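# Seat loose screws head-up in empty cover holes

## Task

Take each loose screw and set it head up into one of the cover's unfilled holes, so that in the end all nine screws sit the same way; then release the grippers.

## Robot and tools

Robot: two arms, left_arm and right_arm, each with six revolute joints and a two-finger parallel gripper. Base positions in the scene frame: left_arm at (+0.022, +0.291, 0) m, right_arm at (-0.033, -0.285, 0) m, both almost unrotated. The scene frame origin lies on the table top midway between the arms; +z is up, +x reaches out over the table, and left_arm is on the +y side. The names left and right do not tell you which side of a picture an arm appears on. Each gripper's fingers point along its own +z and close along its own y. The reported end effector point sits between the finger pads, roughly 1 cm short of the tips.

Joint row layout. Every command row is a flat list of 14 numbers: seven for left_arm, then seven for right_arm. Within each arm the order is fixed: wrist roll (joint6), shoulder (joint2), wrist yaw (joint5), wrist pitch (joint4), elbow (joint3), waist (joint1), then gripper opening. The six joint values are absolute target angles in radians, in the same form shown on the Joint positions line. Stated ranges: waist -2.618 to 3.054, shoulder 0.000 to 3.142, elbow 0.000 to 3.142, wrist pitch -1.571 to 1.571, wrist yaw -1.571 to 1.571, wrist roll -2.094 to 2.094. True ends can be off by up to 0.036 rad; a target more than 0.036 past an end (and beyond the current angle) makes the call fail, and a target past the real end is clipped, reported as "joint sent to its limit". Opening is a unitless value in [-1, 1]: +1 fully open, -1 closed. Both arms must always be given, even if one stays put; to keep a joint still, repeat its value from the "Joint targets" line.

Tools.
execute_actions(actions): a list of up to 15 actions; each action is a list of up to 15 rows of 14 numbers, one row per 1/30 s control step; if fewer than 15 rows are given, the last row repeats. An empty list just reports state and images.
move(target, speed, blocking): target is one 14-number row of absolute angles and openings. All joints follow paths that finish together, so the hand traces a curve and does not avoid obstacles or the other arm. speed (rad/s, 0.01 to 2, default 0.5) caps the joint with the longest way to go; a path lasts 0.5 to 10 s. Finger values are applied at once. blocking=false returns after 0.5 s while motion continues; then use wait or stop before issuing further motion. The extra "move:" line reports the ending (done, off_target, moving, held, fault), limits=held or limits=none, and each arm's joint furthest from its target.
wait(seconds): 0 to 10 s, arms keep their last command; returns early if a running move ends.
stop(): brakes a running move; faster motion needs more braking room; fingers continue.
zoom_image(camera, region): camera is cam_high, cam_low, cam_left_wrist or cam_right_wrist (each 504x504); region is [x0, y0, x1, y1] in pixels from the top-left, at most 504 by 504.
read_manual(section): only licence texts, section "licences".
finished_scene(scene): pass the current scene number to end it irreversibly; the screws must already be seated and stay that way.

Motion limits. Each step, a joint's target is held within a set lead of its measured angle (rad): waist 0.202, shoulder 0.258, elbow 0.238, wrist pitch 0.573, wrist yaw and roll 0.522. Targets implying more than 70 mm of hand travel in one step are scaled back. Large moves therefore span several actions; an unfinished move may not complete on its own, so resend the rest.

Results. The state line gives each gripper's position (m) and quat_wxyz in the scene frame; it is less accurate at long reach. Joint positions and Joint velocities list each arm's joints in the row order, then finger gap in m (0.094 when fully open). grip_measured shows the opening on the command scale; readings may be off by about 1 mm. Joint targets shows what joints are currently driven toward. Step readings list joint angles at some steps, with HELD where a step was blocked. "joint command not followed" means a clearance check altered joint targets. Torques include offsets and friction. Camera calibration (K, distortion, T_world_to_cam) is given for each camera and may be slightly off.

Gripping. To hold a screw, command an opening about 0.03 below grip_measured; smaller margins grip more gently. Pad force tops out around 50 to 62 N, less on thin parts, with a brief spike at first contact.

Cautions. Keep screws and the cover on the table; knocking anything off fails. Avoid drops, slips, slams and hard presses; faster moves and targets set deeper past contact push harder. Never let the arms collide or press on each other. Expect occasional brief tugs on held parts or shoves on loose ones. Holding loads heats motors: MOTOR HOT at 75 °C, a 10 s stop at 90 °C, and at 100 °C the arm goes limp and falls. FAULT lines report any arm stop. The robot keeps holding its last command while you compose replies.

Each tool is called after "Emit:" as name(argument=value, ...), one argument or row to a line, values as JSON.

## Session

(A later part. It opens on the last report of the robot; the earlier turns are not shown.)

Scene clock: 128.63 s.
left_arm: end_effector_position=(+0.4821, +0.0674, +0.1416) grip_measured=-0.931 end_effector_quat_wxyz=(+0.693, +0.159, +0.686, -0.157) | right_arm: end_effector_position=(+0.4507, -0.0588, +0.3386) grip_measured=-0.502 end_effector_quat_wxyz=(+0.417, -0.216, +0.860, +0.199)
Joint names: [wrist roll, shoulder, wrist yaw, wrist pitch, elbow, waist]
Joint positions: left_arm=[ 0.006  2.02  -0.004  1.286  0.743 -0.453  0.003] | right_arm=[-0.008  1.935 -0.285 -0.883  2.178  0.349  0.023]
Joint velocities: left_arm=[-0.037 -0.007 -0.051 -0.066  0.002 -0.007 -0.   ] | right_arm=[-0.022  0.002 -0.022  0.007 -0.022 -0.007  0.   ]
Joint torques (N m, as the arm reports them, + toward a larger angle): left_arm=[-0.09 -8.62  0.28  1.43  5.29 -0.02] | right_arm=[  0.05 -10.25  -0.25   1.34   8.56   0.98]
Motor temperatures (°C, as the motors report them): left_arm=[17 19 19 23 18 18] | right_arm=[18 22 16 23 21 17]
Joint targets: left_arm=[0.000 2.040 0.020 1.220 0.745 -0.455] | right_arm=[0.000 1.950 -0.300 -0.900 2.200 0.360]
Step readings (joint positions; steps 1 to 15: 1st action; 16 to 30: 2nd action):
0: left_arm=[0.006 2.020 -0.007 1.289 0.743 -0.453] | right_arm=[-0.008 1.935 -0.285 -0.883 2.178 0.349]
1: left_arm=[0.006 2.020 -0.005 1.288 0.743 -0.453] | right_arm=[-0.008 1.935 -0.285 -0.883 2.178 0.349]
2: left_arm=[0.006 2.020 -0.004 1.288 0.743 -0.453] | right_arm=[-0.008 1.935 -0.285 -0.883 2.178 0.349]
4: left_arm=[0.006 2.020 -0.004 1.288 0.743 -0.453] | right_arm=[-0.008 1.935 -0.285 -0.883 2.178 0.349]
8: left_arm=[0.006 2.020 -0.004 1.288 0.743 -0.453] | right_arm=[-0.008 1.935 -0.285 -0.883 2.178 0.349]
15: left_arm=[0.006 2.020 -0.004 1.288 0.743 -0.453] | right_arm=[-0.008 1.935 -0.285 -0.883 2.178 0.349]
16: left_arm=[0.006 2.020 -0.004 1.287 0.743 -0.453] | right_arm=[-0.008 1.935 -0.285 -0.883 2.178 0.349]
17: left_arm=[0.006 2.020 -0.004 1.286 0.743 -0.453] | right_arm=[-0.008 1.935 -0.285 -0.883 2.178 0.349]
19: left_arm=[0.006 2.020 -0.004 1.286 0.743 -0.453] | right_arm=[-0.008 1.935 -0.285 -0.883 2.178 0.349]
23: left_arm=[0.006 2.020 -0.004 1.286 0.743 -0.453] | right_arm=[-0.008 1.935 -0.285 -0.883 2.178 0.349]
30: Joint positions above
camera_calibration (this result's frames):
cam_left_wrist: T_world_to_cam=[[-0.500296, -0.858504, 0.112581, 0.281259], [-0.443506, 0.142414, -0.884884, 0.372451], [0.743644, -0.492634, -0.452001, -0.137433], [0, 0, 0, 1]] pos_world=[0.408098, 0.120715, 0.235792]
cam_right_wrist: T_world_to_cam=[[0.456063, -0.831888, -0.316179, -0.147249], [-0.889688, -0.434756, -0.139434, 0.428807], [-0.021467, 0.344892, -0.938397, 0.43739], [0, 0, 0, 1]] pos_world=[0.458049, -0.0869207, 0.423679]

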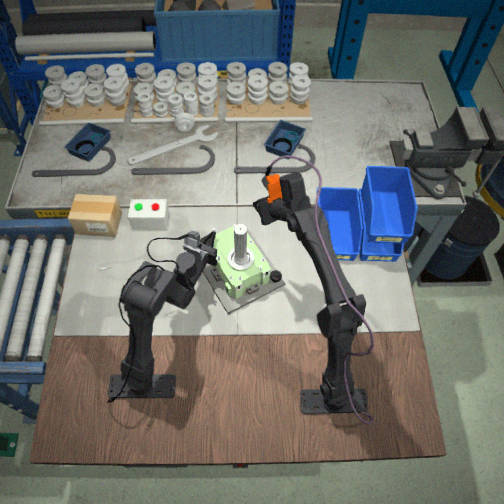

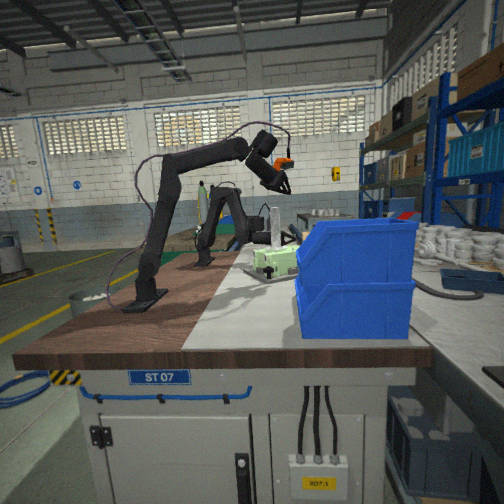

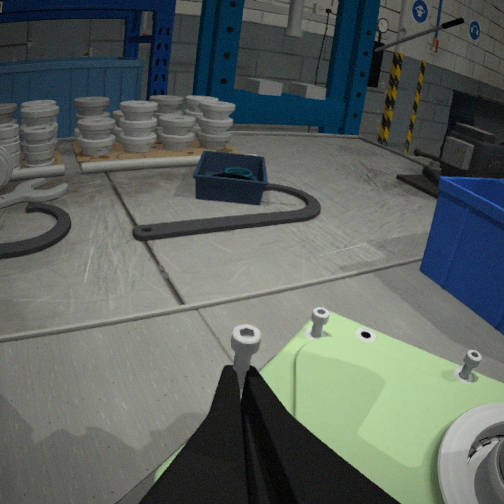

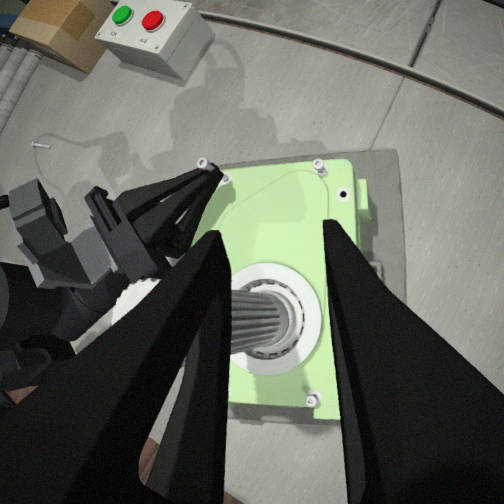

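Emit:
execute_actions(
  actions=[
    [[0,2.03,0.005,1.235,0.722,-0.455,-0.95,0,1.95,-0.3,-0.9,2.2,0.36,-0.5]],
    [[0,2.03,-0.005,1.235,0.715,-0.455,-0.95,0,1.95,-0.3,-0.9,2.2,0.36,-0.5]],
  ],
)

Emit:
zoom_image(
  camera="cam_right_wrist",
  region=[190,150,250,200],
)

Scene clock: 130.63 s.
left_arm: end_effector_position=(+0.4822, +0.0676, +0.1416) grip_measured=-0.931 end_effector_quat_wxyz=(+0.693, +0.158, +0.686, -0.157) | right_arm: end_effector_position=(+0.4507, -0.0588, +0.3386) grip_measured=-0.502 end_effector_quat_wxyz=(+0.417, -0.216, +0.860, +0.199)
Joint names: [wrist roll, shoulder, wrist yaw, wrist pitch, elbow, waist]
Joint positions: left_arm=[ 0.004  2.02  -0.005  1.286  0.743 -0.453  0.003] | right_arm=[-0.008  1.935 -0.285 -0.883  2.178  0.349  0.023]
Joint velocities: left_arm=[ 0.066 -0.002 -0.007  0.007 -0.012 -0.002 -0.001] | right_arm=[-0.007 -0.012 -0.037 -0.007  0.007  0.012 -0.001]
Joint torques (N m, as the arm reports them, + toward a larger angle): left_arm=[-0.08 -9.6   0.    1.59  3.03  0.09] | right_arm=[  0.05 -10.21  -0.25   1.33   8.56   0.96]
Motor temperatures (°C, as the motors report them): left_arm=[17 19 19 23 18 18] | right_arm=[18 23 16 23 21 17]
Joint targets: left_arm=[-0.000 2.030 -0.005 1.235 0.715 -0.455] | right_arm=[0.000 1.950 -0.300 -0.900 2.200 0.360]
Step readings (joint positions; steps 1 to 15: 1st action; 16 to 30: 2nd action):
0: left_arm=[0.006 2.020 -0.004 1.286 0.743 -0.453] | right_arm=[-0.008 1.935 -0.285 -0.883 2.178 0.349]
1: left_arm=[0.006 2.020 -0.004 1.286 0.743 -0.453] | right_arm=[-0.008 1.935 -0.285 -0.883 2.178 0.349]
2: left_arm=[0.006 2.020 -0.004 1.286 0.743 -0.453] | right_arm=[-0.008 1.935 -0.285 -0.883 2.178 0.349]
4: left_arm=[0.006 2.020 -0.004 1.286 0.743 -0.453] | right_arm=[-0.008 1.935 -0.285 -0.883 2.178 0.349]
8: left_arm=[0.006 2.020 -0.004 1.286 0.743 -0.453] | right_arm=[-0.008 1.935 -0.285 -0.883 2.178 0.349]
15: left_arm=[0.006 2.020 -0.004 1.286 0.743 -0.453] | right_arm=[-0.008 1.935 -0.285 -0.883 2.178 0.349]
16: left_arm=[0.006 2.020 -0.005 1.286 0.743 -0.453] | right_arm=[-0.008 1.935 -0.285 -0.883 2.178 0.349]
17: left_arm=[0.006 2.020 -0.005 1.286 0.743 -0.453] | right_arm=[-0.008 1.935 -0.285 -0.883 2.178 0.349]
19: left_arm=[0.005 2.020 -0.005 1.286 0.743 -0.453] | right_arm=[-0.008 1.935 -0.285 -0.883 2.178 0.349]
23: left_arm=[0.004 2.020 -0.005 1.286 0.743 -0.453] | right_arm=[-0.008 1.935 -0.285 -0.883 2.178 0.349]
30: Joint positions above
camera_calibration (this result's frames):
cam_left_wrist: T_world_to_cam=[[-0.498905, -0.859062, 0.114484, 0.280626], [-0.44446, 0.140214, -0.884757, 0.373059], [0.744009, -0.492294, -0.451772, -0.137632], [0, 0, 0, 1]] pos_world=[0.408215, 0.121012, 0.235761]
cam_right_wrist: T_world_to_cam=[[0.456063, -0.831888, -0.316179, -0.147249], [-0.889688, -0.434756, -0.139434, 0.428807], [-0.021467, 0.344892, -0.938397, 0.43739], [0, 0, 0, 1]] pos_world=[0.458049, -0.0869207, 0.423679]

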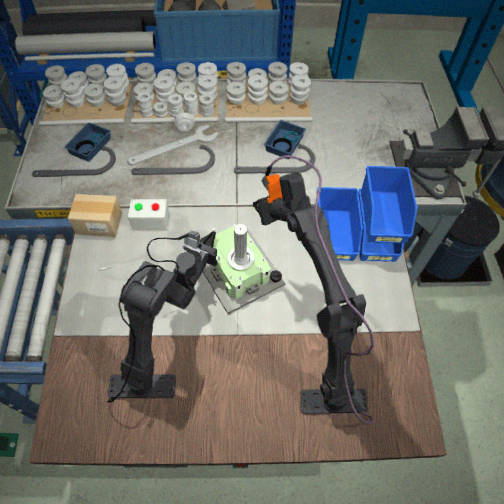

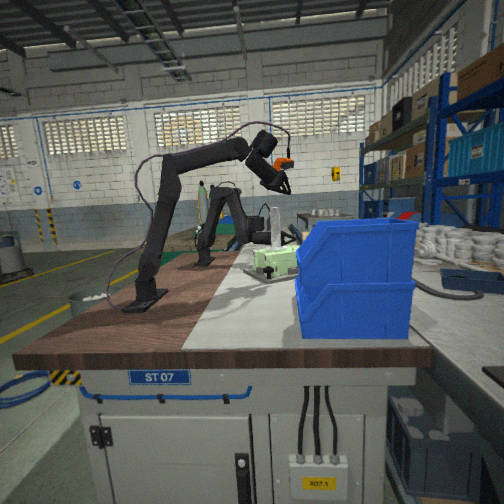

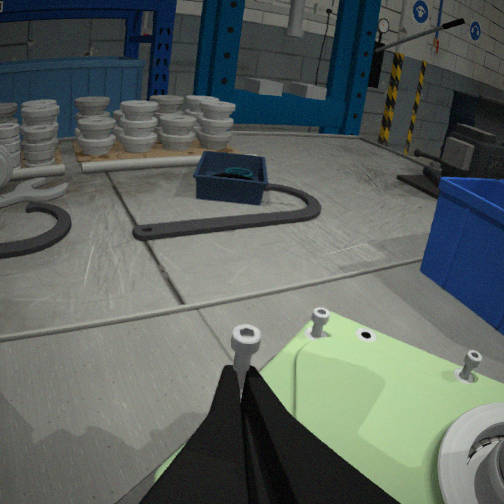

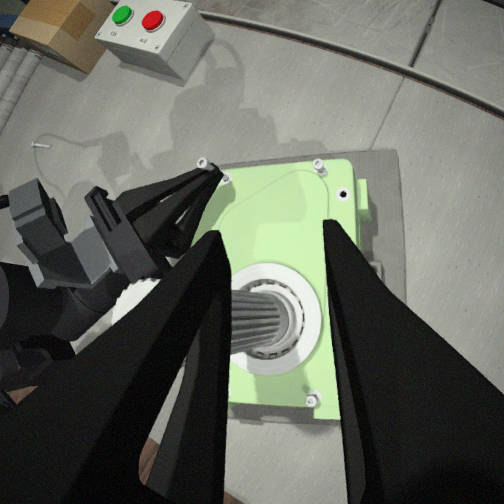

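Region (190, 150, 250, 200) of cam_right_wrist's 504x504 image, scaled by 8.400, with more detail than that image has.

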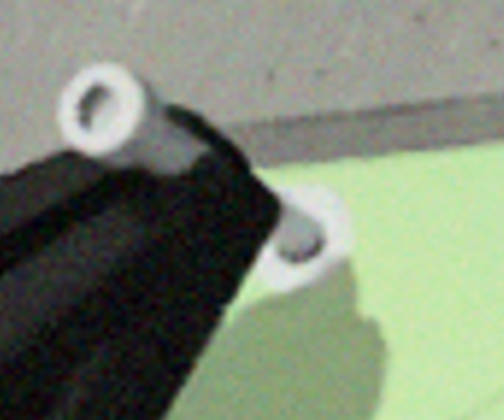

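Emit:
zoom_image(
  camera="cam_low",
  region=[235,200,315,280],
)

Region (235, 200, 315, 280) of cam_low's 504x504 image, scaled by 6.300, with more detail than that image has.

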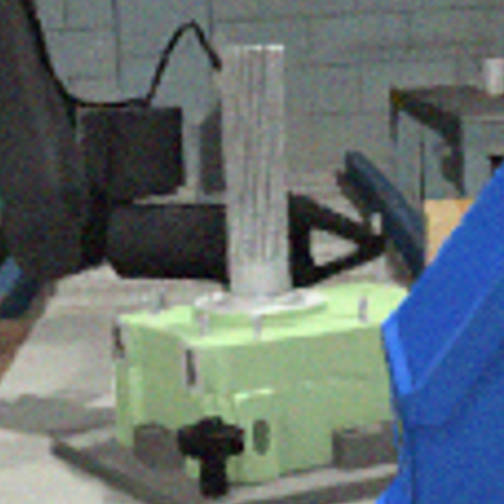

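Emit:
move(
  target=[0,1.975,-0.005,1.15,0.772,-0.455,-0.95,0,1.95,-0.3,-0.9,2.2,0.36,-0.5],
  speed=0.1,
)

Emit:
zoom_image(
  camera="cam_right_wrist",
  region=[190,150,250,200],
)

Scene clock: 135.40 s.
left_arm: end_effector_position=(+0.4830, +0.0672, +0.1391) grip_measured=-0.931 end_effector_quat_wxyz=(+0.675, +0.162, +0.703, -0.153) | right_arm: end_effector_position=(+0.4507, -0.0588, +0.3386) grip_measured=-0.502 end_effector_quat_wxyz=(+0.417, -0.216, +0.860, +0.199)
Joint names: [wrist roll, shoulder, wrist yaw, wrist pitch, elbow, waist]
Joint positions: left_arm=[ 0.004  1.984 -0.005  1.191  0.752 -0.453  0.003] | right_arm=[-0.008  1.935 -0.285 -0.883  2.178  0.349  0.023]
Joint velocities: left_arm=[-0.022  0.002  0.095 -0.081 -0.007 -0.017  0.001] | right_arm=[ 0.037 -0.007 -0.095 -0.037 -0.007  0.007 -0.   ]
Joint torques (N m, as the arm reports them, + toward a larger angle): left_arm=[ -0.08 -10.88   0.01   1.76   6.8   -0.23] | right_arm=[  0.05 -10.23  -0.25   1.34   8.54   0.97]
Motor temperatures (°C, as the motors report them): left_arm=[17 19 19 23 18 18] | right_arm=[18 23 16 23 21 17]
Joint targets: left_arm=[0.000 1.975 -0.005 1.150 0.772 -0.455] | right_arm=[-0.000 1.950 -0.300 -0.900 2.200 0.360]
move: off_target (left_arm, right_arm); limits=none; left_arm: farthest joint: the wrist pitch, 0.041 radians from its target (0.136 radians at the start); right_arm: farthest joint: the elbow, 0.022 radians from its target (0.022 radians at the start)
camera_calibration (this result's frames):
cam_left_wrist: T_world_to_cam=[[-0.493688, -0.861613, 0.117877, 0.278147], [-0.483646, 0.159377, -0.860631, 0.385622], [0.722744, -0.481894, -0.495398, -0.123893], [0, 0, 0, 1]] pos_world=[0.413365, 0.118493, 0.237715]
cam_right_wrist: T_world_to_cam=[[0.456063, -0.831888, -0.316179, -0.147249], [-0.889688, -0.434756, -0.139434, 0.428807], [-0.021467, 0.344892, -0.938397, 0.43739], [0, 0, 0, 1]] pos_world=[0.458049, -0.0869207, 0.423679]

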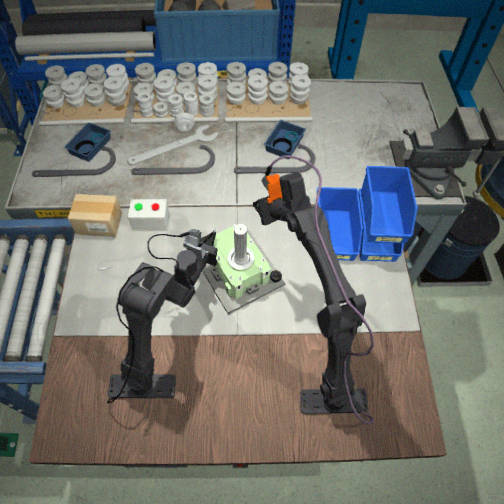

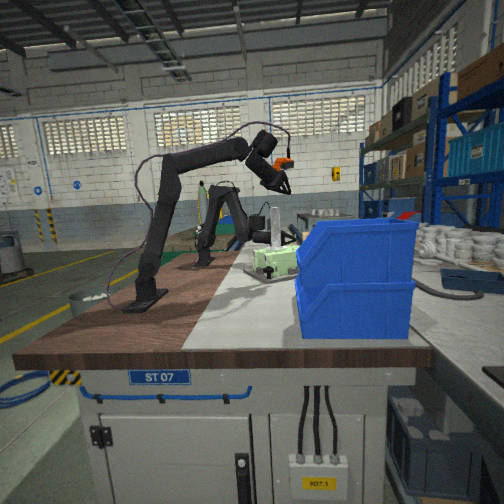

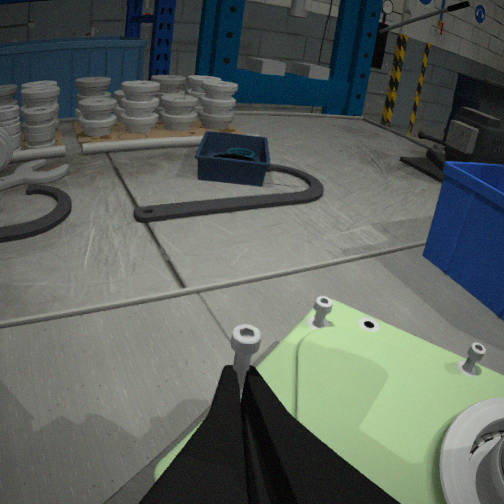

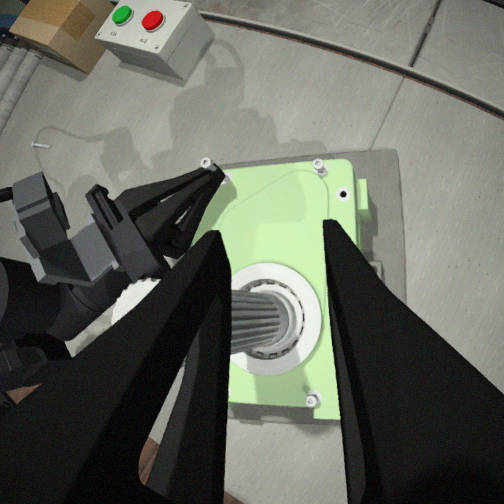

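Region (190, 150, 250, 200) of cam_right_wrist's 504x504 image, scaled by 8.400, with more detail than that image has.

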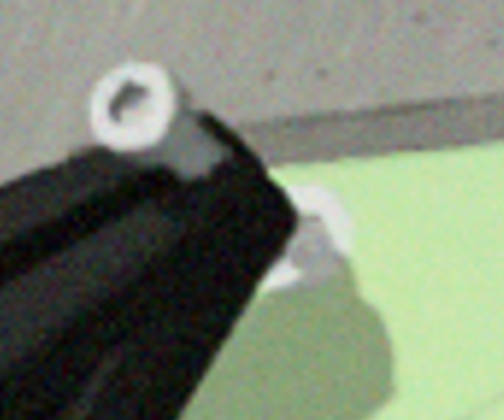

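Emit:
execute_actions(
  actions=[
    [[0,1.975,-0.005,1.195,0.76,-0.455,-0.95,0,1.95,-0.3,-0.9,2.2,0.36,-0.5]],
    [[0,1.975,-0.027,1.195,0.76,-0.455,-0.95,0,1.95,-0.3,-0.9,2.2,0.36,-0.5]],
  ],
)

Emit:
zoom_image(
  camera="cam_right_wrist",
  region=[190,150,250,200],
)

Scene clock: 137.67 s.
left_arm: end_effector_position=(+0.4842, +0.0695, +0.1413) grip_measured=-0.931 end_effector_quat_wxyz=(+0.680, +0.157, +0.701, -0.149) | right_arm: end_effector_position=(+0.4507, -0.0588, +0.3386) grip_measured=-0.502 end_effector_quat_wxyz=(+0.417, -0.216, +0.860, +0.199)
Joint names: [wrist roll, shoulder, wrist yaw, wrist pitch, elbow, waist]
Joint positions: left_arm=[ 0.004  1.984 -0.019  1.2    0.752 -0.453  0.003] | right_arm=[-0.008  1.935 -0.285 -0.883  2.178  0.349  0.023]
Joint velocities: left_arm=[-0.081 -0.007  0.037 -0.037 -0.002 -0.007  0.   ] | right_arm=[-0.007 -0.017 -0.037 -0.081 -0.027  0.017  0.   ]
Joint torques (N m, as the arm reports them, + toward a larger angle): left_arm=[ -0.06 -11.    -0.03   2.08   5.95  -0.17] | right_arm=[  0.04 -10.2   -0.24   1.33   8.5    0.97]
Motor temperatures (°C, as the motors report them): left_arm=[17 19 19 23 18 18] | right_arm=[18 23 16 23 21 17]
Joint targets: left_arm=[-0.000 1.975 -0.027 1.195 0.760 -0.455] | right_arm=[-0.000 1.950 -0.300 -0.900 2.200 0.360]
Step readings (joint positions; steps 1 to 15: 1st action; 16 to 30: 2nd action):
0: left_arm=[0.004 1.984 -0.005 1.191 0.752 -0.453] | right_arm=[-0.008 1.935 -0.285 -0.883 2.178 0.349]
1: left_arm=[0.004 1.984 -0.005 1.193 0.752 -0.453] | right_arm=[-0.008 1.935 -0.285 -0.883 2.178 0.349]
2: left_arm=[0.004 1.984 -0.005 1.194 0.752 -0.453] | right_arm=[-0.008 1.935 -0.285 -0.883 2.178 0.349]
4: left_arm=[0.004 1.984 -0.005 1.196 0.752 -0.453] | right_arm=[-0.008 1.935 -0.285 -0.883 2.178 0.349]
8: left_arm=[0.004 1.984 -0.005 1.199 0.752 -0.453] | right_arm=[-0.008 1.935 -0.285 -0.883 2.178 0.349]
15: left_arm=[0.004 1.984 -0.005 1.200 0.752 -0.453] | right_arm=[-0.008 1.935 -0.285 -0.883 2.178 0.349]
16: left_arm=[0.004 1.984 -0.007 1.200 0.752 -0.453] | right_arm=[-0.008 1.935 -0.285 -0.883 2.178 0.349]
17: left_arm=[0.004 1.984 -0.010 1.200 0.752 -0.453] | right_arm=[-0.008 1.935 -0.285 -0.883 2.178 0.349]
19: left_arm=[0.004 1.984 -0.014 1.200 0.752 -0.453] | right_arm=[-0.008 1.935 -0.285 -0.883 2.178 0.349]
23: left_arm=[0.004 1.984 -0.017 1.200 0.752 -0.453] | right_arm=[-0.008 1.935 -0.285 -0.883 2.178 0.349]
30: Joint positions above
camera_calibration (this result's frames):
cam_left_wrist: T_world_to_cam=[[-0.482441, -0.868099, 0.116855, 0.275536], [-0.47883, 0.149661, -0.865057, 0.386668], [0.733467, -0.473292, -0.487874, -0.129418], [0, 0, 0, 1]] pos_world=[0.413001, 0.120071, 0.239152]
cam_right_wrist: T_world_to_cam=[[0.456063, -0.831888, -0.316179, -0.147249], [-0.889688, -0.434756, -0.139434, 0.428807], [-0.021467, 0.344892, -0.938397, 0.43739], [0, 0, 0, 1]] pos_world=[0.458049, -0.0869207, 0.423679]

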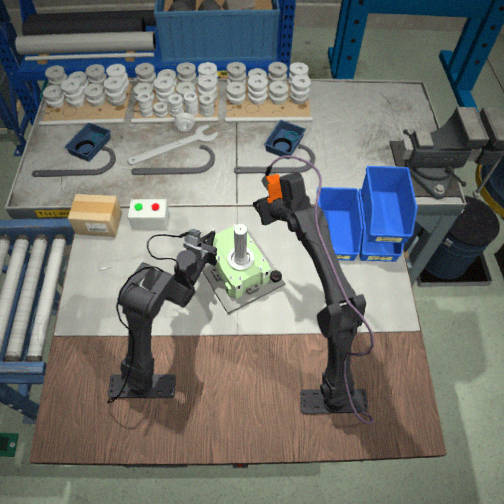

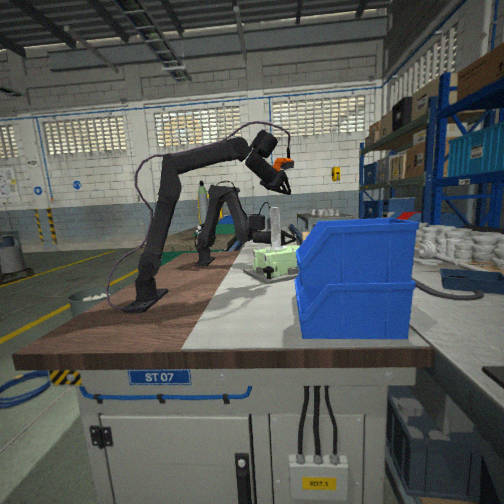

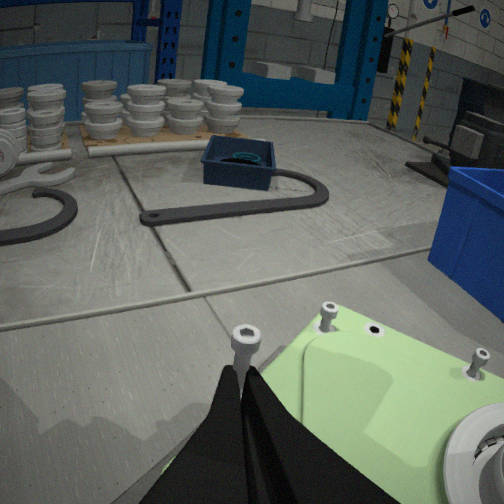

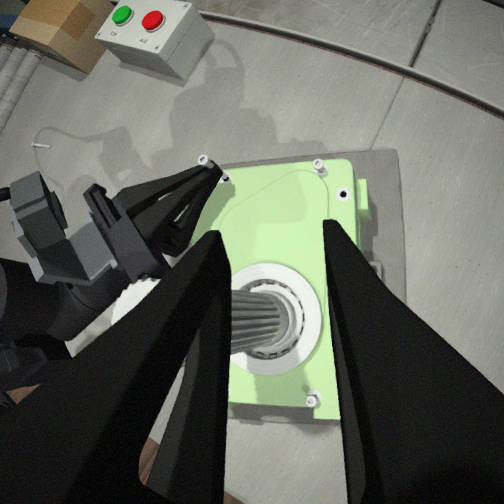

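Region (190, 150, 250, 200) of cam_right_wrist's 504x504 image, scaled by 8.400, with more detail than that image has.

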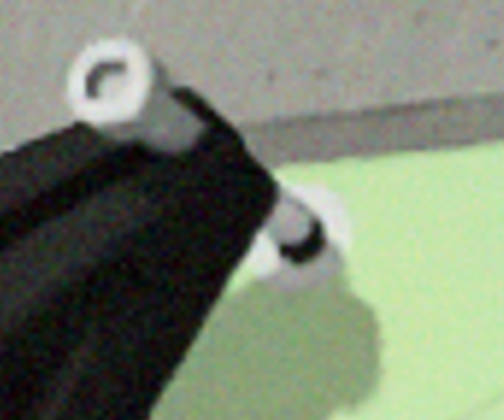

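Emit:
execute_actions(
  actions=[
    [[0,1.975,-0.007,1.195,0.755,-0.455,-0.95,0,1.95,-0.3,-0.9,2.2,0.36,-0.5]],
    [[0,1.975,-0.012,1.16,0.755,-0.455,-0.95,0,1.95,-0.3,-0.9,2.2,0.36,-0.5]],
    [[0,1.975,-0.012,1.13,0.755,-0.455,-0.95,0,1.95,-0.3,-0.9,2.2,0.36,-0.5]],
  ],
)

Emit:
zoom_image(
  camera="cam_right_wrist",
  region=[190,150,250,200],
)

Scene clock: 140.43 s.
left_arm: end_effector_position=(+0.4837, +0.0688, +0.1384) grip_measured=-0.931 end_effector_quat_wxyz=(+0.675, +0.159, +0.705, -0.150) | right_arm: end_effector_position=(+0.4507, -0.0588, +0.3386) grip_measured=-0.502 end_effector_quat_wxyz=(+0.417, -0.216, +0.860, +0.199)
Joint names: [wrist roll, shoulder, wrist yaw, wrist pitch, elbow, waist]
Joint positions: left_arm=[ 0.004  1.984 -0.015  1.188  0.752 -0.453  0.003] | right_arm=[-0.008  1.935 -0.285 -0.883  2.178  0.349  0.023]
Joint velocities: left_arm=[-0.007 -0.007  0.007 -0.051  0.002  0.002  0.   ] | right_arm=[ 0.022  0.007  0.051 -0.051  0.002  0.012  0.001]
Joint torques (N m, as the arm reports them, + toward a larger angle): left_arm=[ -0.03 -10.99   0.03   1.55   5.69  -0.02] | right_arm=[  0.04 -10.19  -0.25   1.32   8.54   0.94]
Motor temperatures (°C, as the motors report them): left_arm=[17 19 19 23 18 18] | right_arm=[18 23 16 23 21 17]
Joint targets: left_arm=[-0.000 1.975 -0.012 1.130 0.755 -0.455] | right_arm=[0.000 1.950 -0.300 -0.900 2.200 0.360]
Step readings (joint positions; steps 1 to 15: 1st action; 16 to 30: 2nd action; 31 to 45: 3rd action):
0: left_arm=[0.004 1.984 -0.020 1.200 0.752 -0.453] | right_arm=[-0.008 1.935 -0.285 -0.883 2.178 0.349]
1: left_arm=[0.004 1.984 -0.019 1.200 0.752 -0.453] | right_arm=[-0.008 1.935 -0.285 -0.883 2.178 0.349]
2: left_arm=[0.004 1.984 -0.018 1.200 0.752 -0.453] | right_arm=[-0.008 1.935 -0.285 -0.883 2.178 0.349]
4: left_arm=[0.004 1.984 -0.017 1.200 0.752 -0.453] | right_arm=[-0.008 1.935 -0.285 -0.883 2.178 0.349]
8: left_arm=[0.004 1.984 -0.015 1.200 0.752 -0.453] | right_arm=[-0.008 1.935 -0.285 -0.883 2.178 0.349]
15: left_arm=[0.004 1.984 -0.015 1.200 0.752 -0.453] | right_arm=[-0.008 1.935 -0.285 -0.883 2.178 0.349]
16: left_arm=[0.004 1.984 -0.015 1.198 0.752 -0.453] | right_arm=[-0.008 1.935 -0.285 -0.883 2.178 0.349]
17: left_arm=[0.004 1.984 -0.015 1.196 0.752 -0.453] | right_arm=[-0.008 1.935 -0.285 -0.883 2.178 0.349]
19: left_arm=[0.004 1.984 -0.015 1.191 0.752 -0.453] | right_arm=[-0.008 1.935 -0.285 -0.883 2.178 0.349]
23: left_arm=[0.004 1.984 -0.015 1.191 0.752 -0.453] | right_arm=[-0.008 1.935 -0.285 -0.883 2.178 0.349]
30: left_arm=[0.004 1.984 -0.015 1.191 0.752 -0.453] | right_arm=[-0.008 1.935 -0.285 -0.883 2.178 0.349]
31: left_arm=[0.004 1.984 -0.015 1.188 0.752 -0.453] | right_arm=[-0.008 1.935 -0.285 -0.883 2.178 0.349]
32: left_arm=[0.004 1.984 -0.015 1.188 0.752 -0.453] | right_arm=[-0.008 1.935 -0.285 -0.883 2.178 0.349]
34: left_arm=[0.004 1.984 -0.015 1.188 0.752 -0.453] | right_arm=[-0.008 1.935 -0.285 -0.883 2.178 0.349]
38: left_arm=[0.004 1.984 -0.015 1.188 0.752 -0.453] | right_arm=[-0.008 1.935 -0.285 -0.883 2.178 0.349]
45: Joint positions above
camera_calibration (this result's frames):
cam_left_wrist: T_world_to_cam=[[-0.48512, -0.866444, 0.118038, 0.276083], [-0.487496, 0.155911, -0.859092, 0.386951], [0.725952, -0.474306, -0.498024, -0.125739], [0, 0, 0, 1]] pos_world=[0.413852, 0.119242, 0.237217]
cam_right_wrist: T_world_to_cam=[[0.456063, -0.831888, -0.316179, -0.147249], [-0.889688, -0.434756, -0.139434, 0.428807], [-0.021467, 0.344892, -0.938397, 0.43739], [0, 0, 0, 1]] pos_world=[0.458049, -0.0869207, 0.423679]

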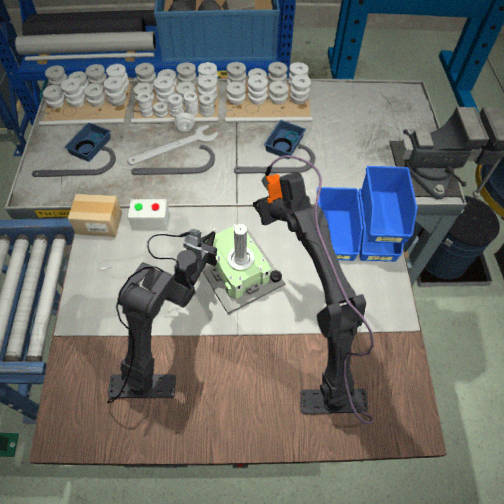

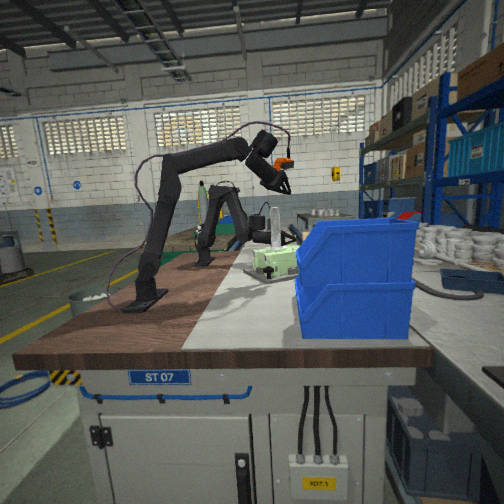

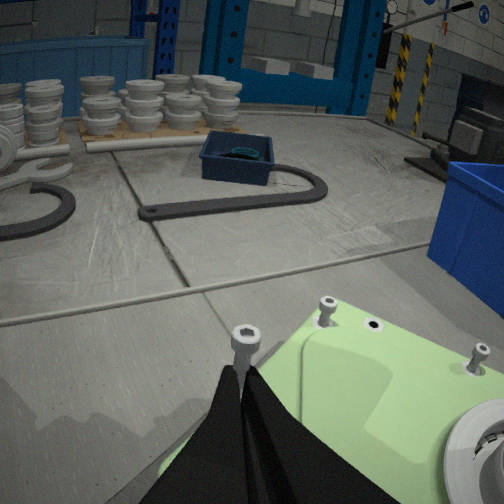

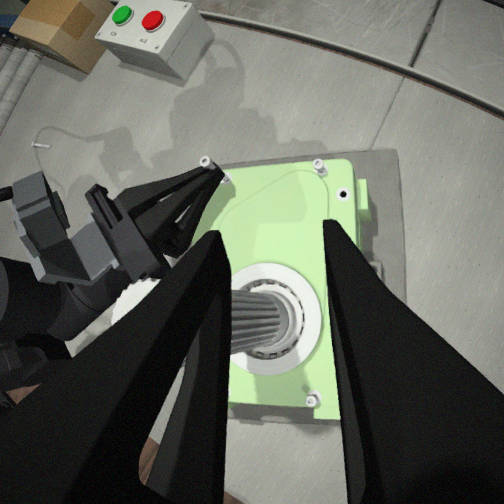

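Region (190, 150, 250, 200) of cam_right_wrist's 504x504 image, scaled by 8.400, with more detail than that image has.

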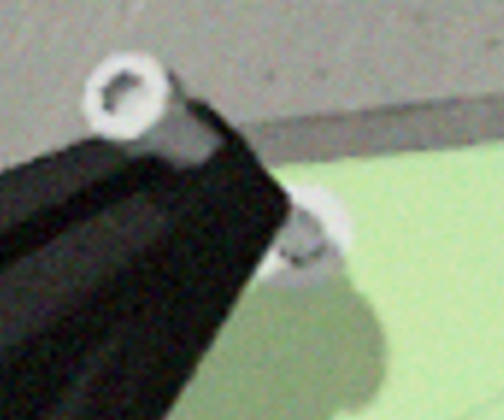

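Emit:
move(
  target=[0,1.935,-0.012,1.04,0.783,-0.455,-0.95,0,1.95,-0.3,-0.9,2.2,0.36,-0.5],
  speed=0.1,
)

Emit:
zoom_image(
  camera="cam_right_wrist",
  region=[190,150,250,200],
)

Scene clock: 143.83 s.
left_arm: end_effector_position=(+0.4835, +0.0689, +0.1352) grip_measured=-0.931 end_effector_quat_wxyz=(+0.654, +0.164, +0.724, -0.145) | right_arm: end_effector_position=(+0.4507, -0.0588, +0.3386) grip_measured=-0.502 end_effector_quat_wxyz=(+0.417, -0.216, +0.860, +0.199)
Joint names: [wrist roll, shoulder, wrist yaw, wrist pitch, elbow, waist]
Joint positions: left_arm=[ 0.004  1.945 -0.015  1.08   0.763 -0.453  0.003] | right_arm=[-0.008  1.935 -0.285 -0.883  2.178  0.349  0.023]
Joint velocities: left_arm=[ 0.051  0.002 -0.037  0.007  0.002 -0.002 -0.001] | right_arm=[-0.066  0.022 -0.081 -0.007  0.002 -0.007  0.   ]
Joint torques (N m, as the arm reports them, + toward a larger angle): left_arm=[ -0.04 -10.84   0.06   1.76   6.98  -0.02] | right_arm=[  0.05 -10.22  -0.25   1.32   8.58   0.94]
Motor temperatures (°C, as the motors report them): left_arm=[17 19 19 23 18 18] | right_arm=[18 23 16 24 21 17]
Joint targets: left_arm=[0.000 1.935 -0.012 1.040 0.783 -0.455] | right_arm=[-0.000 1.950 -0.300 -0.900 2.200 0.360]
move: off_target (left_arm, right_arm); limits=none; left_arm: farthest joint: the wrist pitch, 0.040 radians from its target (0.148 radians at the start); right_arm: farthest joint: the elbow, 0.022 radians from its target (0.022 radians at the start)
camera_calibration (this result's frames):
cam_left_wrist: T_world_to_cam=[[-0.478892, -0.86949, 0.121037, 0.273241], [-0.531456, 0.177409, -0.8283, 0.399735], [0.698726, -0.460991, -0.547055, -0.108284], [0, 0, 0, 1]] pos_world=[0.418955, 0.116746, 0.238791]
cam_right_wrist: T_world_to_cam=[[0.456063, -0.831888, -0.316179, -0.147249], [-0.889688, -0.434756, -0.139434, 0.428807], [-0.021467, 0.344892, -0.938397, 0.43739], [0, 0, 0, 1]] pos_world=[0.458049, -0.0869207, 0.423679]

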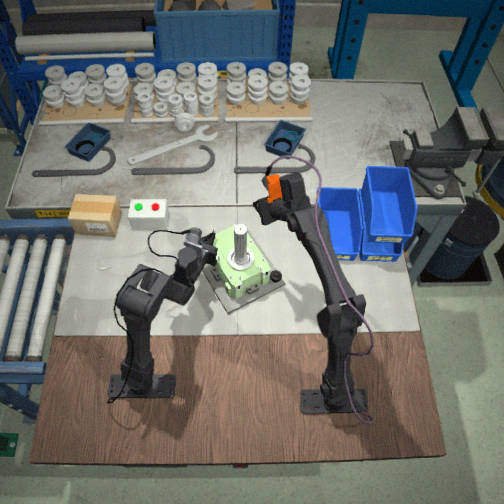

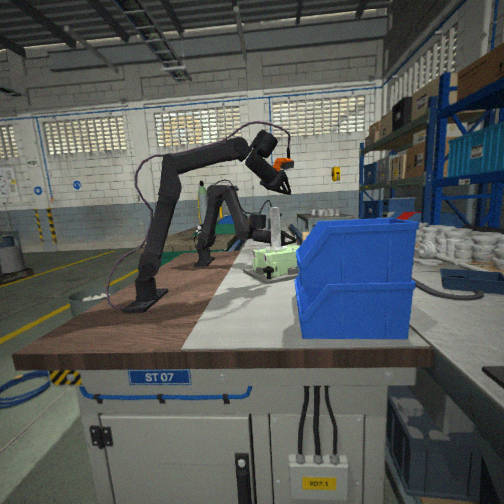

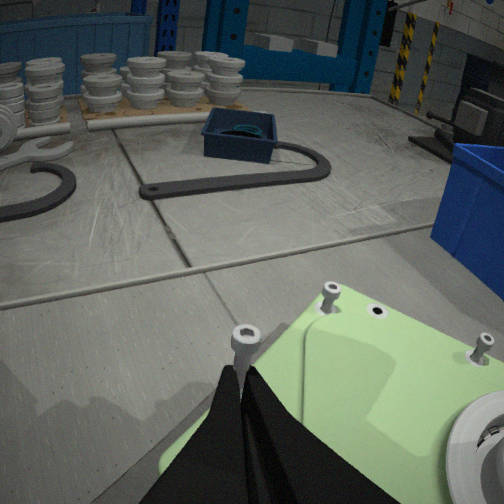

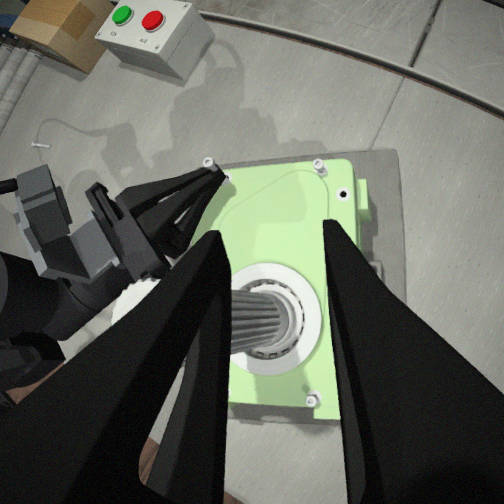

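Region (190, 150, 250, 200) of cam_right_wrist's 504x504 image, scaled by 8.400, with more detail than that image has.

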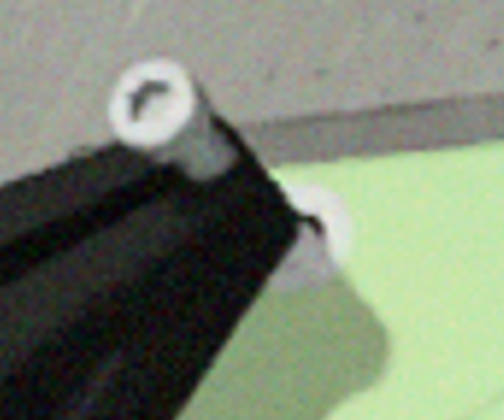

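Emit:
move(
  target=[0,1.905,-0.012,0.95,0.797,-0.455,-0.95,0,1.95,-0.3,-0.9,2.2,0.36,-0.5],
  speed=0.15,
)

Emit:
zoom_image(
  camera="cam_right_wrist",
  region=[190,150,250,200],
)

Scene clock: 146.53 s.
left_arm: end_effector_position=(+0.4840, +0.0686, +0.1350) grip_measured=-0.931 end_effector_quat_wxyz=(+0.640, +0.167, +0.737, -0.141) | right_arm: end_effector_position=(+0.4507, -0.0588, +0.3386) grip_measured=-0.502 end_effector_quat_wxyz=(+0.417, -0.216, +0.860, +0.199)
Joint names: [wrist roll, shoulder, wrist yaw, wrist pitch, elbow, waist]
Joint positions: left_arm=[ 0.004  1.915 -0.015  0.994  0.779 -0.453  0.003] | right_arm=[-0.008  1.935 -0.285 -0.883  2.178  0.349  0.023]
Joint velocities: left_arm=[-0.051 -0.007 -0.081 -0.066  0.012  0.007 -0.001] | right_arm=[ 0.022  0.002 -0.037  0.022 -0.012 -0.012  0.   ]
Joint torques (N m, as the arm reports them, + toward a larger angle): left_arm=[ -0.07 -11.06   0.05   1.7    7.13  -0.1 ] | right_arm=[  0.06 -10.23  -0.24   1.33   8.56   0.96]
Motor temperatures (°C, as the motors report them): left_arm=[17 19 19 23 19 18] | right_arm=[18 23 16 24 21 17]
Joint targets: left_arm=[-0.000 1.905 -0.012 0.950 0.797 -0.455] | right_arm=[0.000 1.950 -0.300 -0.900 2.200 0.360]
move: off_target (left_arm, right_arm); limits=none; left_arm: farthest joint: the wrist pitch, 0.044 radians from its target (0.129 radians at the start); right_arm: farthest joint: the elbow, 0.022 radians from its target (0.022 radians at the start)
camera_calibration (this result's frames):
cam_left_wrist: T_world_to_cam=[[-0.474503, -0.871636, 0.122871, 0.271063], [-0.560852, 0.191785, -0.805396, 0.410032], [0.678448, -0.451075, -0.579862, -0.0952525], [0, 0, 0, 1]] pos_world=[0.423212, 0.114664, 0.2417]
cam_right_wrist: T_world_to_cam=[[0.456063, -0.831888, -0.316179, -0.147249], [-0.889688, -0.434756, -0.139434, 0.428807], [-0.021467, 0.344892, -0.938397, 0.43739], [0, 0, 0, 1]] pos_world=[0.458049, -0.0869207, 0.423679]

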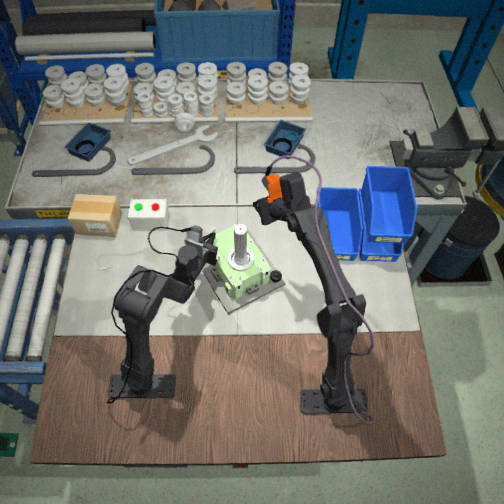

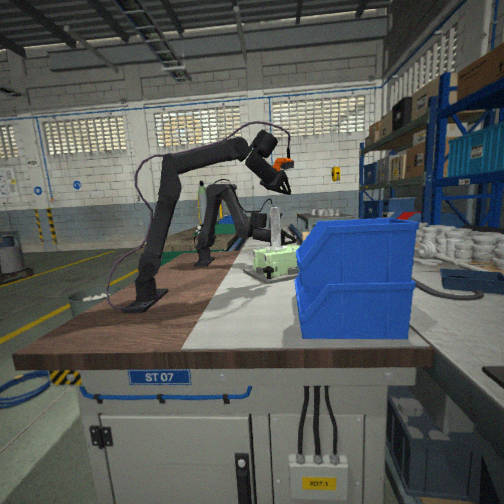

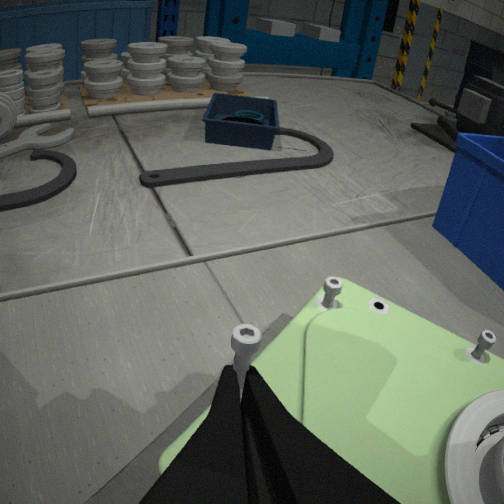

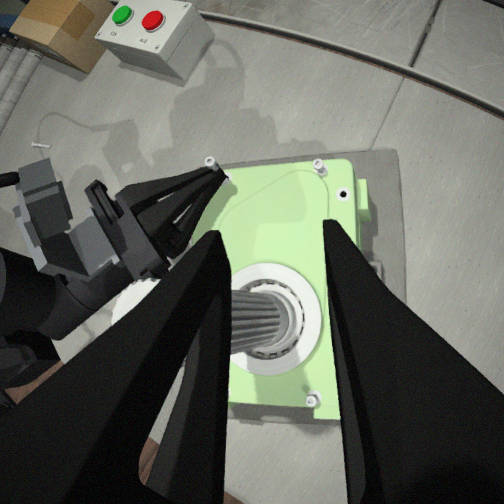

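Region (190, 150, 250, 200) of cam_right_wrist's 504x504 image, scaled by 8.400, with more detail than that image has.

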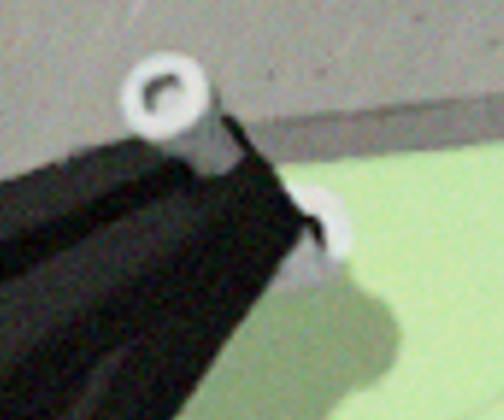

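Emit:
execute_actions(
  actions=[
    [[0,1.915,-0.012,0.94,0.808,-0.455,-0.95,0,1.95,-0.3,-0.9,2.2,0.36,-0.5]],
    [[0,1.915,-0.012,0.93,0.808,-0.455,-0.95,0,1.95,-0.3,-0.9,2.2,0.36,-0.5]],
  ],
)

Emit:
zoom_image(
  camera="cam_right_wrist",
  region=[190,150,250,200],
)

Scene clock: 148.70 s.
left_arm: end_effector_position=(+0.4855, +0.0679, +0.1351) grip_measured=-0.931 end_effector_quat_wxyz=(+0.638, +0.167, +0.739, -0.141) | right_arm: end_effector_position=(+0.4507, -0.0588, +0.3386) grip_measured=-0.502 end_effector_quat_wxyz=(+0.417, -0.216, +0.860, +0.199)
Joint names: [wrist roll, shoulder, wrist yaw, wrist pitch, elbow, waist]
Joint positions: left_arm=[ 0.004  1.915 -0.015  0.978  0.788 -0.453  0.003] | right_arm=[-0.008  1.935 -0.285 -0.883  2.178  0.349  0.023]
Joint velocities: left_arm=[ 0.007  0.007  0.037 -0.007 -0.002 -0.007 -0.   ] | right_arm=[ 0.022 -0.012  0.066 -0.007 -0.007  0.002 -0.001]
Joint torques (N m, as the arm reports them, + toward a larger angle): left_arm=[ -0.07 -10.13   0.03   1.69   7.46   0.06] | right_arm=[  0.05 -10.25  -0.25   1.32   8.54   0.92]
Motor temperatures (°C, as the motors report them): left_arm=[17 19 19 23 19 18] | right_arm=[18 23 16 24 21 17]
Joint targets: left_arm=[0.000 1.915 -0.012 0.930 0.808 -0.455] | right_arm=[0.000 1.950 -0.300 -0.900 2.200 0.360]
Step readings (joint positions; steps 1 to 15: 1st action; 16 to 30: 2nd action):
0: left_arm=[0.004 1.915 -0.015 0.994 0.779 -0.453] | right_arm=[-0.008 1.935 -0.285 -0.883 2.178 0.349]
1: left_arm=[0.004 1.915 -0.015 0.993 0.780 -0.453] | right_arm=[-0.008 1.935 -0.285 -0.883 2.178 0.349]
2: left_arm=[0.004 1.915 -0.015 0.989 0.783 -0.453] | right_arm=[-0.008 1.935 -0.285 -0.883 2.178 0.349]
4: left_arm=[0.004 1.915 -0.015 0.982 0.787 -0.453] | right_arm=[-0.008 1.935 -0.285 -0.883 2.178 0.349]
8: left_arm=[0.004 1.915 -0.015 0.979 0.788 -0.453] | right_arm=[-0.008 1.935 -0.285 -0.883 2.178 0.349]
15: left_arm=[0.004 1.915 -0.015 0.979 0.788 -0.453] | right_arm=[-0.008 1.935 -0.285 -0.883 2.178 0.349]
16: left_arm=[0.004 1.915 -0.015 0.978 0.788 -0.453] | right_arm=[-0.008 1.935 -0.285 -0.883 2.178 0.349]
17: left_arm=[0.004 1.915 -0.015 0.978 0.788 -0.453] | right_arm=[-0.008 1.935 -0.285 -0.883 2.178 0.349]
19: left_arm=[0.004 1.915 -0.015 0.978 0.788 -0.453] | right_arm=[-0.008 1.935 -0.285 -0.883 2.178 0.349]
23: left_arm=[0.004 1.915 -0.015 0.978 0.788 -0.453] | right_arm=[-0.008 1.935 -0.285 -0.883 2.178 0.349]
30: Joint positions above
camera_calibration (this result's frames):
cam_left_wrist: T_world_to_cam=[[-0.473828, -0.871966, 0.123133, 0.27078], [-0.565259, 0.193939, -0.801792, 0.412582], [0.675255, -0.449514, -0.58478, -0.0943994], [0, 0, 0, 1]] pos_world=[0.425262, 0.113661, 0.24226]
cam_right_wrist: T_world_to_cam=[[0.456063, -0.831888, -0.316179, -0.147249], [-0.889688, -0.434756, -0.139434, 0.428807], [-0.021467, 0.344892, -0.938397, 0.43739], [0, 0, 0, 1]] pos_world=[0.458049, -0.0869207, 0.423679]

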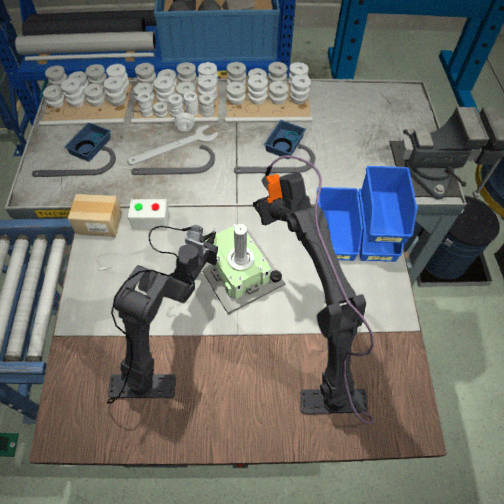

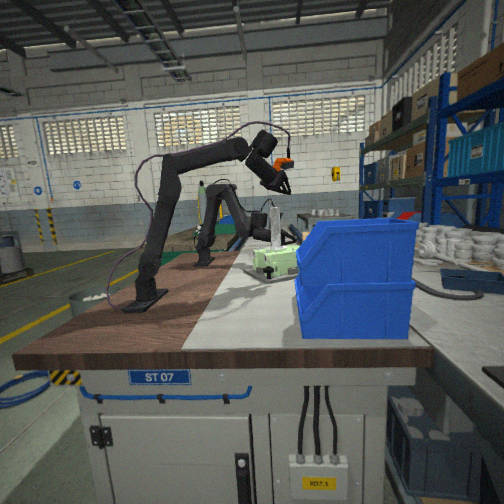

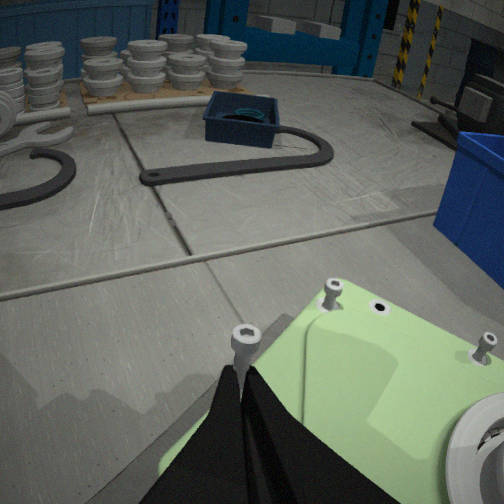

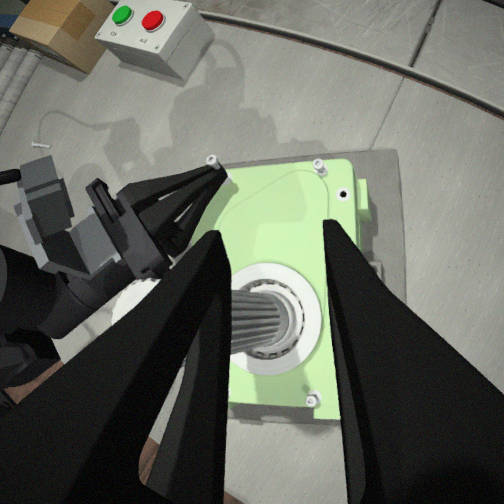

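Region (190, 150, 250, 200) of cam_right_wrist's 504x504 image, scaled by 8.400, with more detail than that image has.

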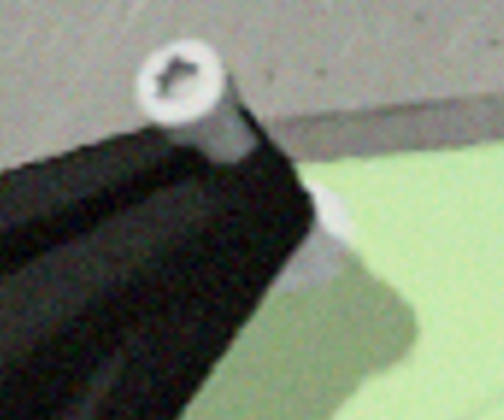

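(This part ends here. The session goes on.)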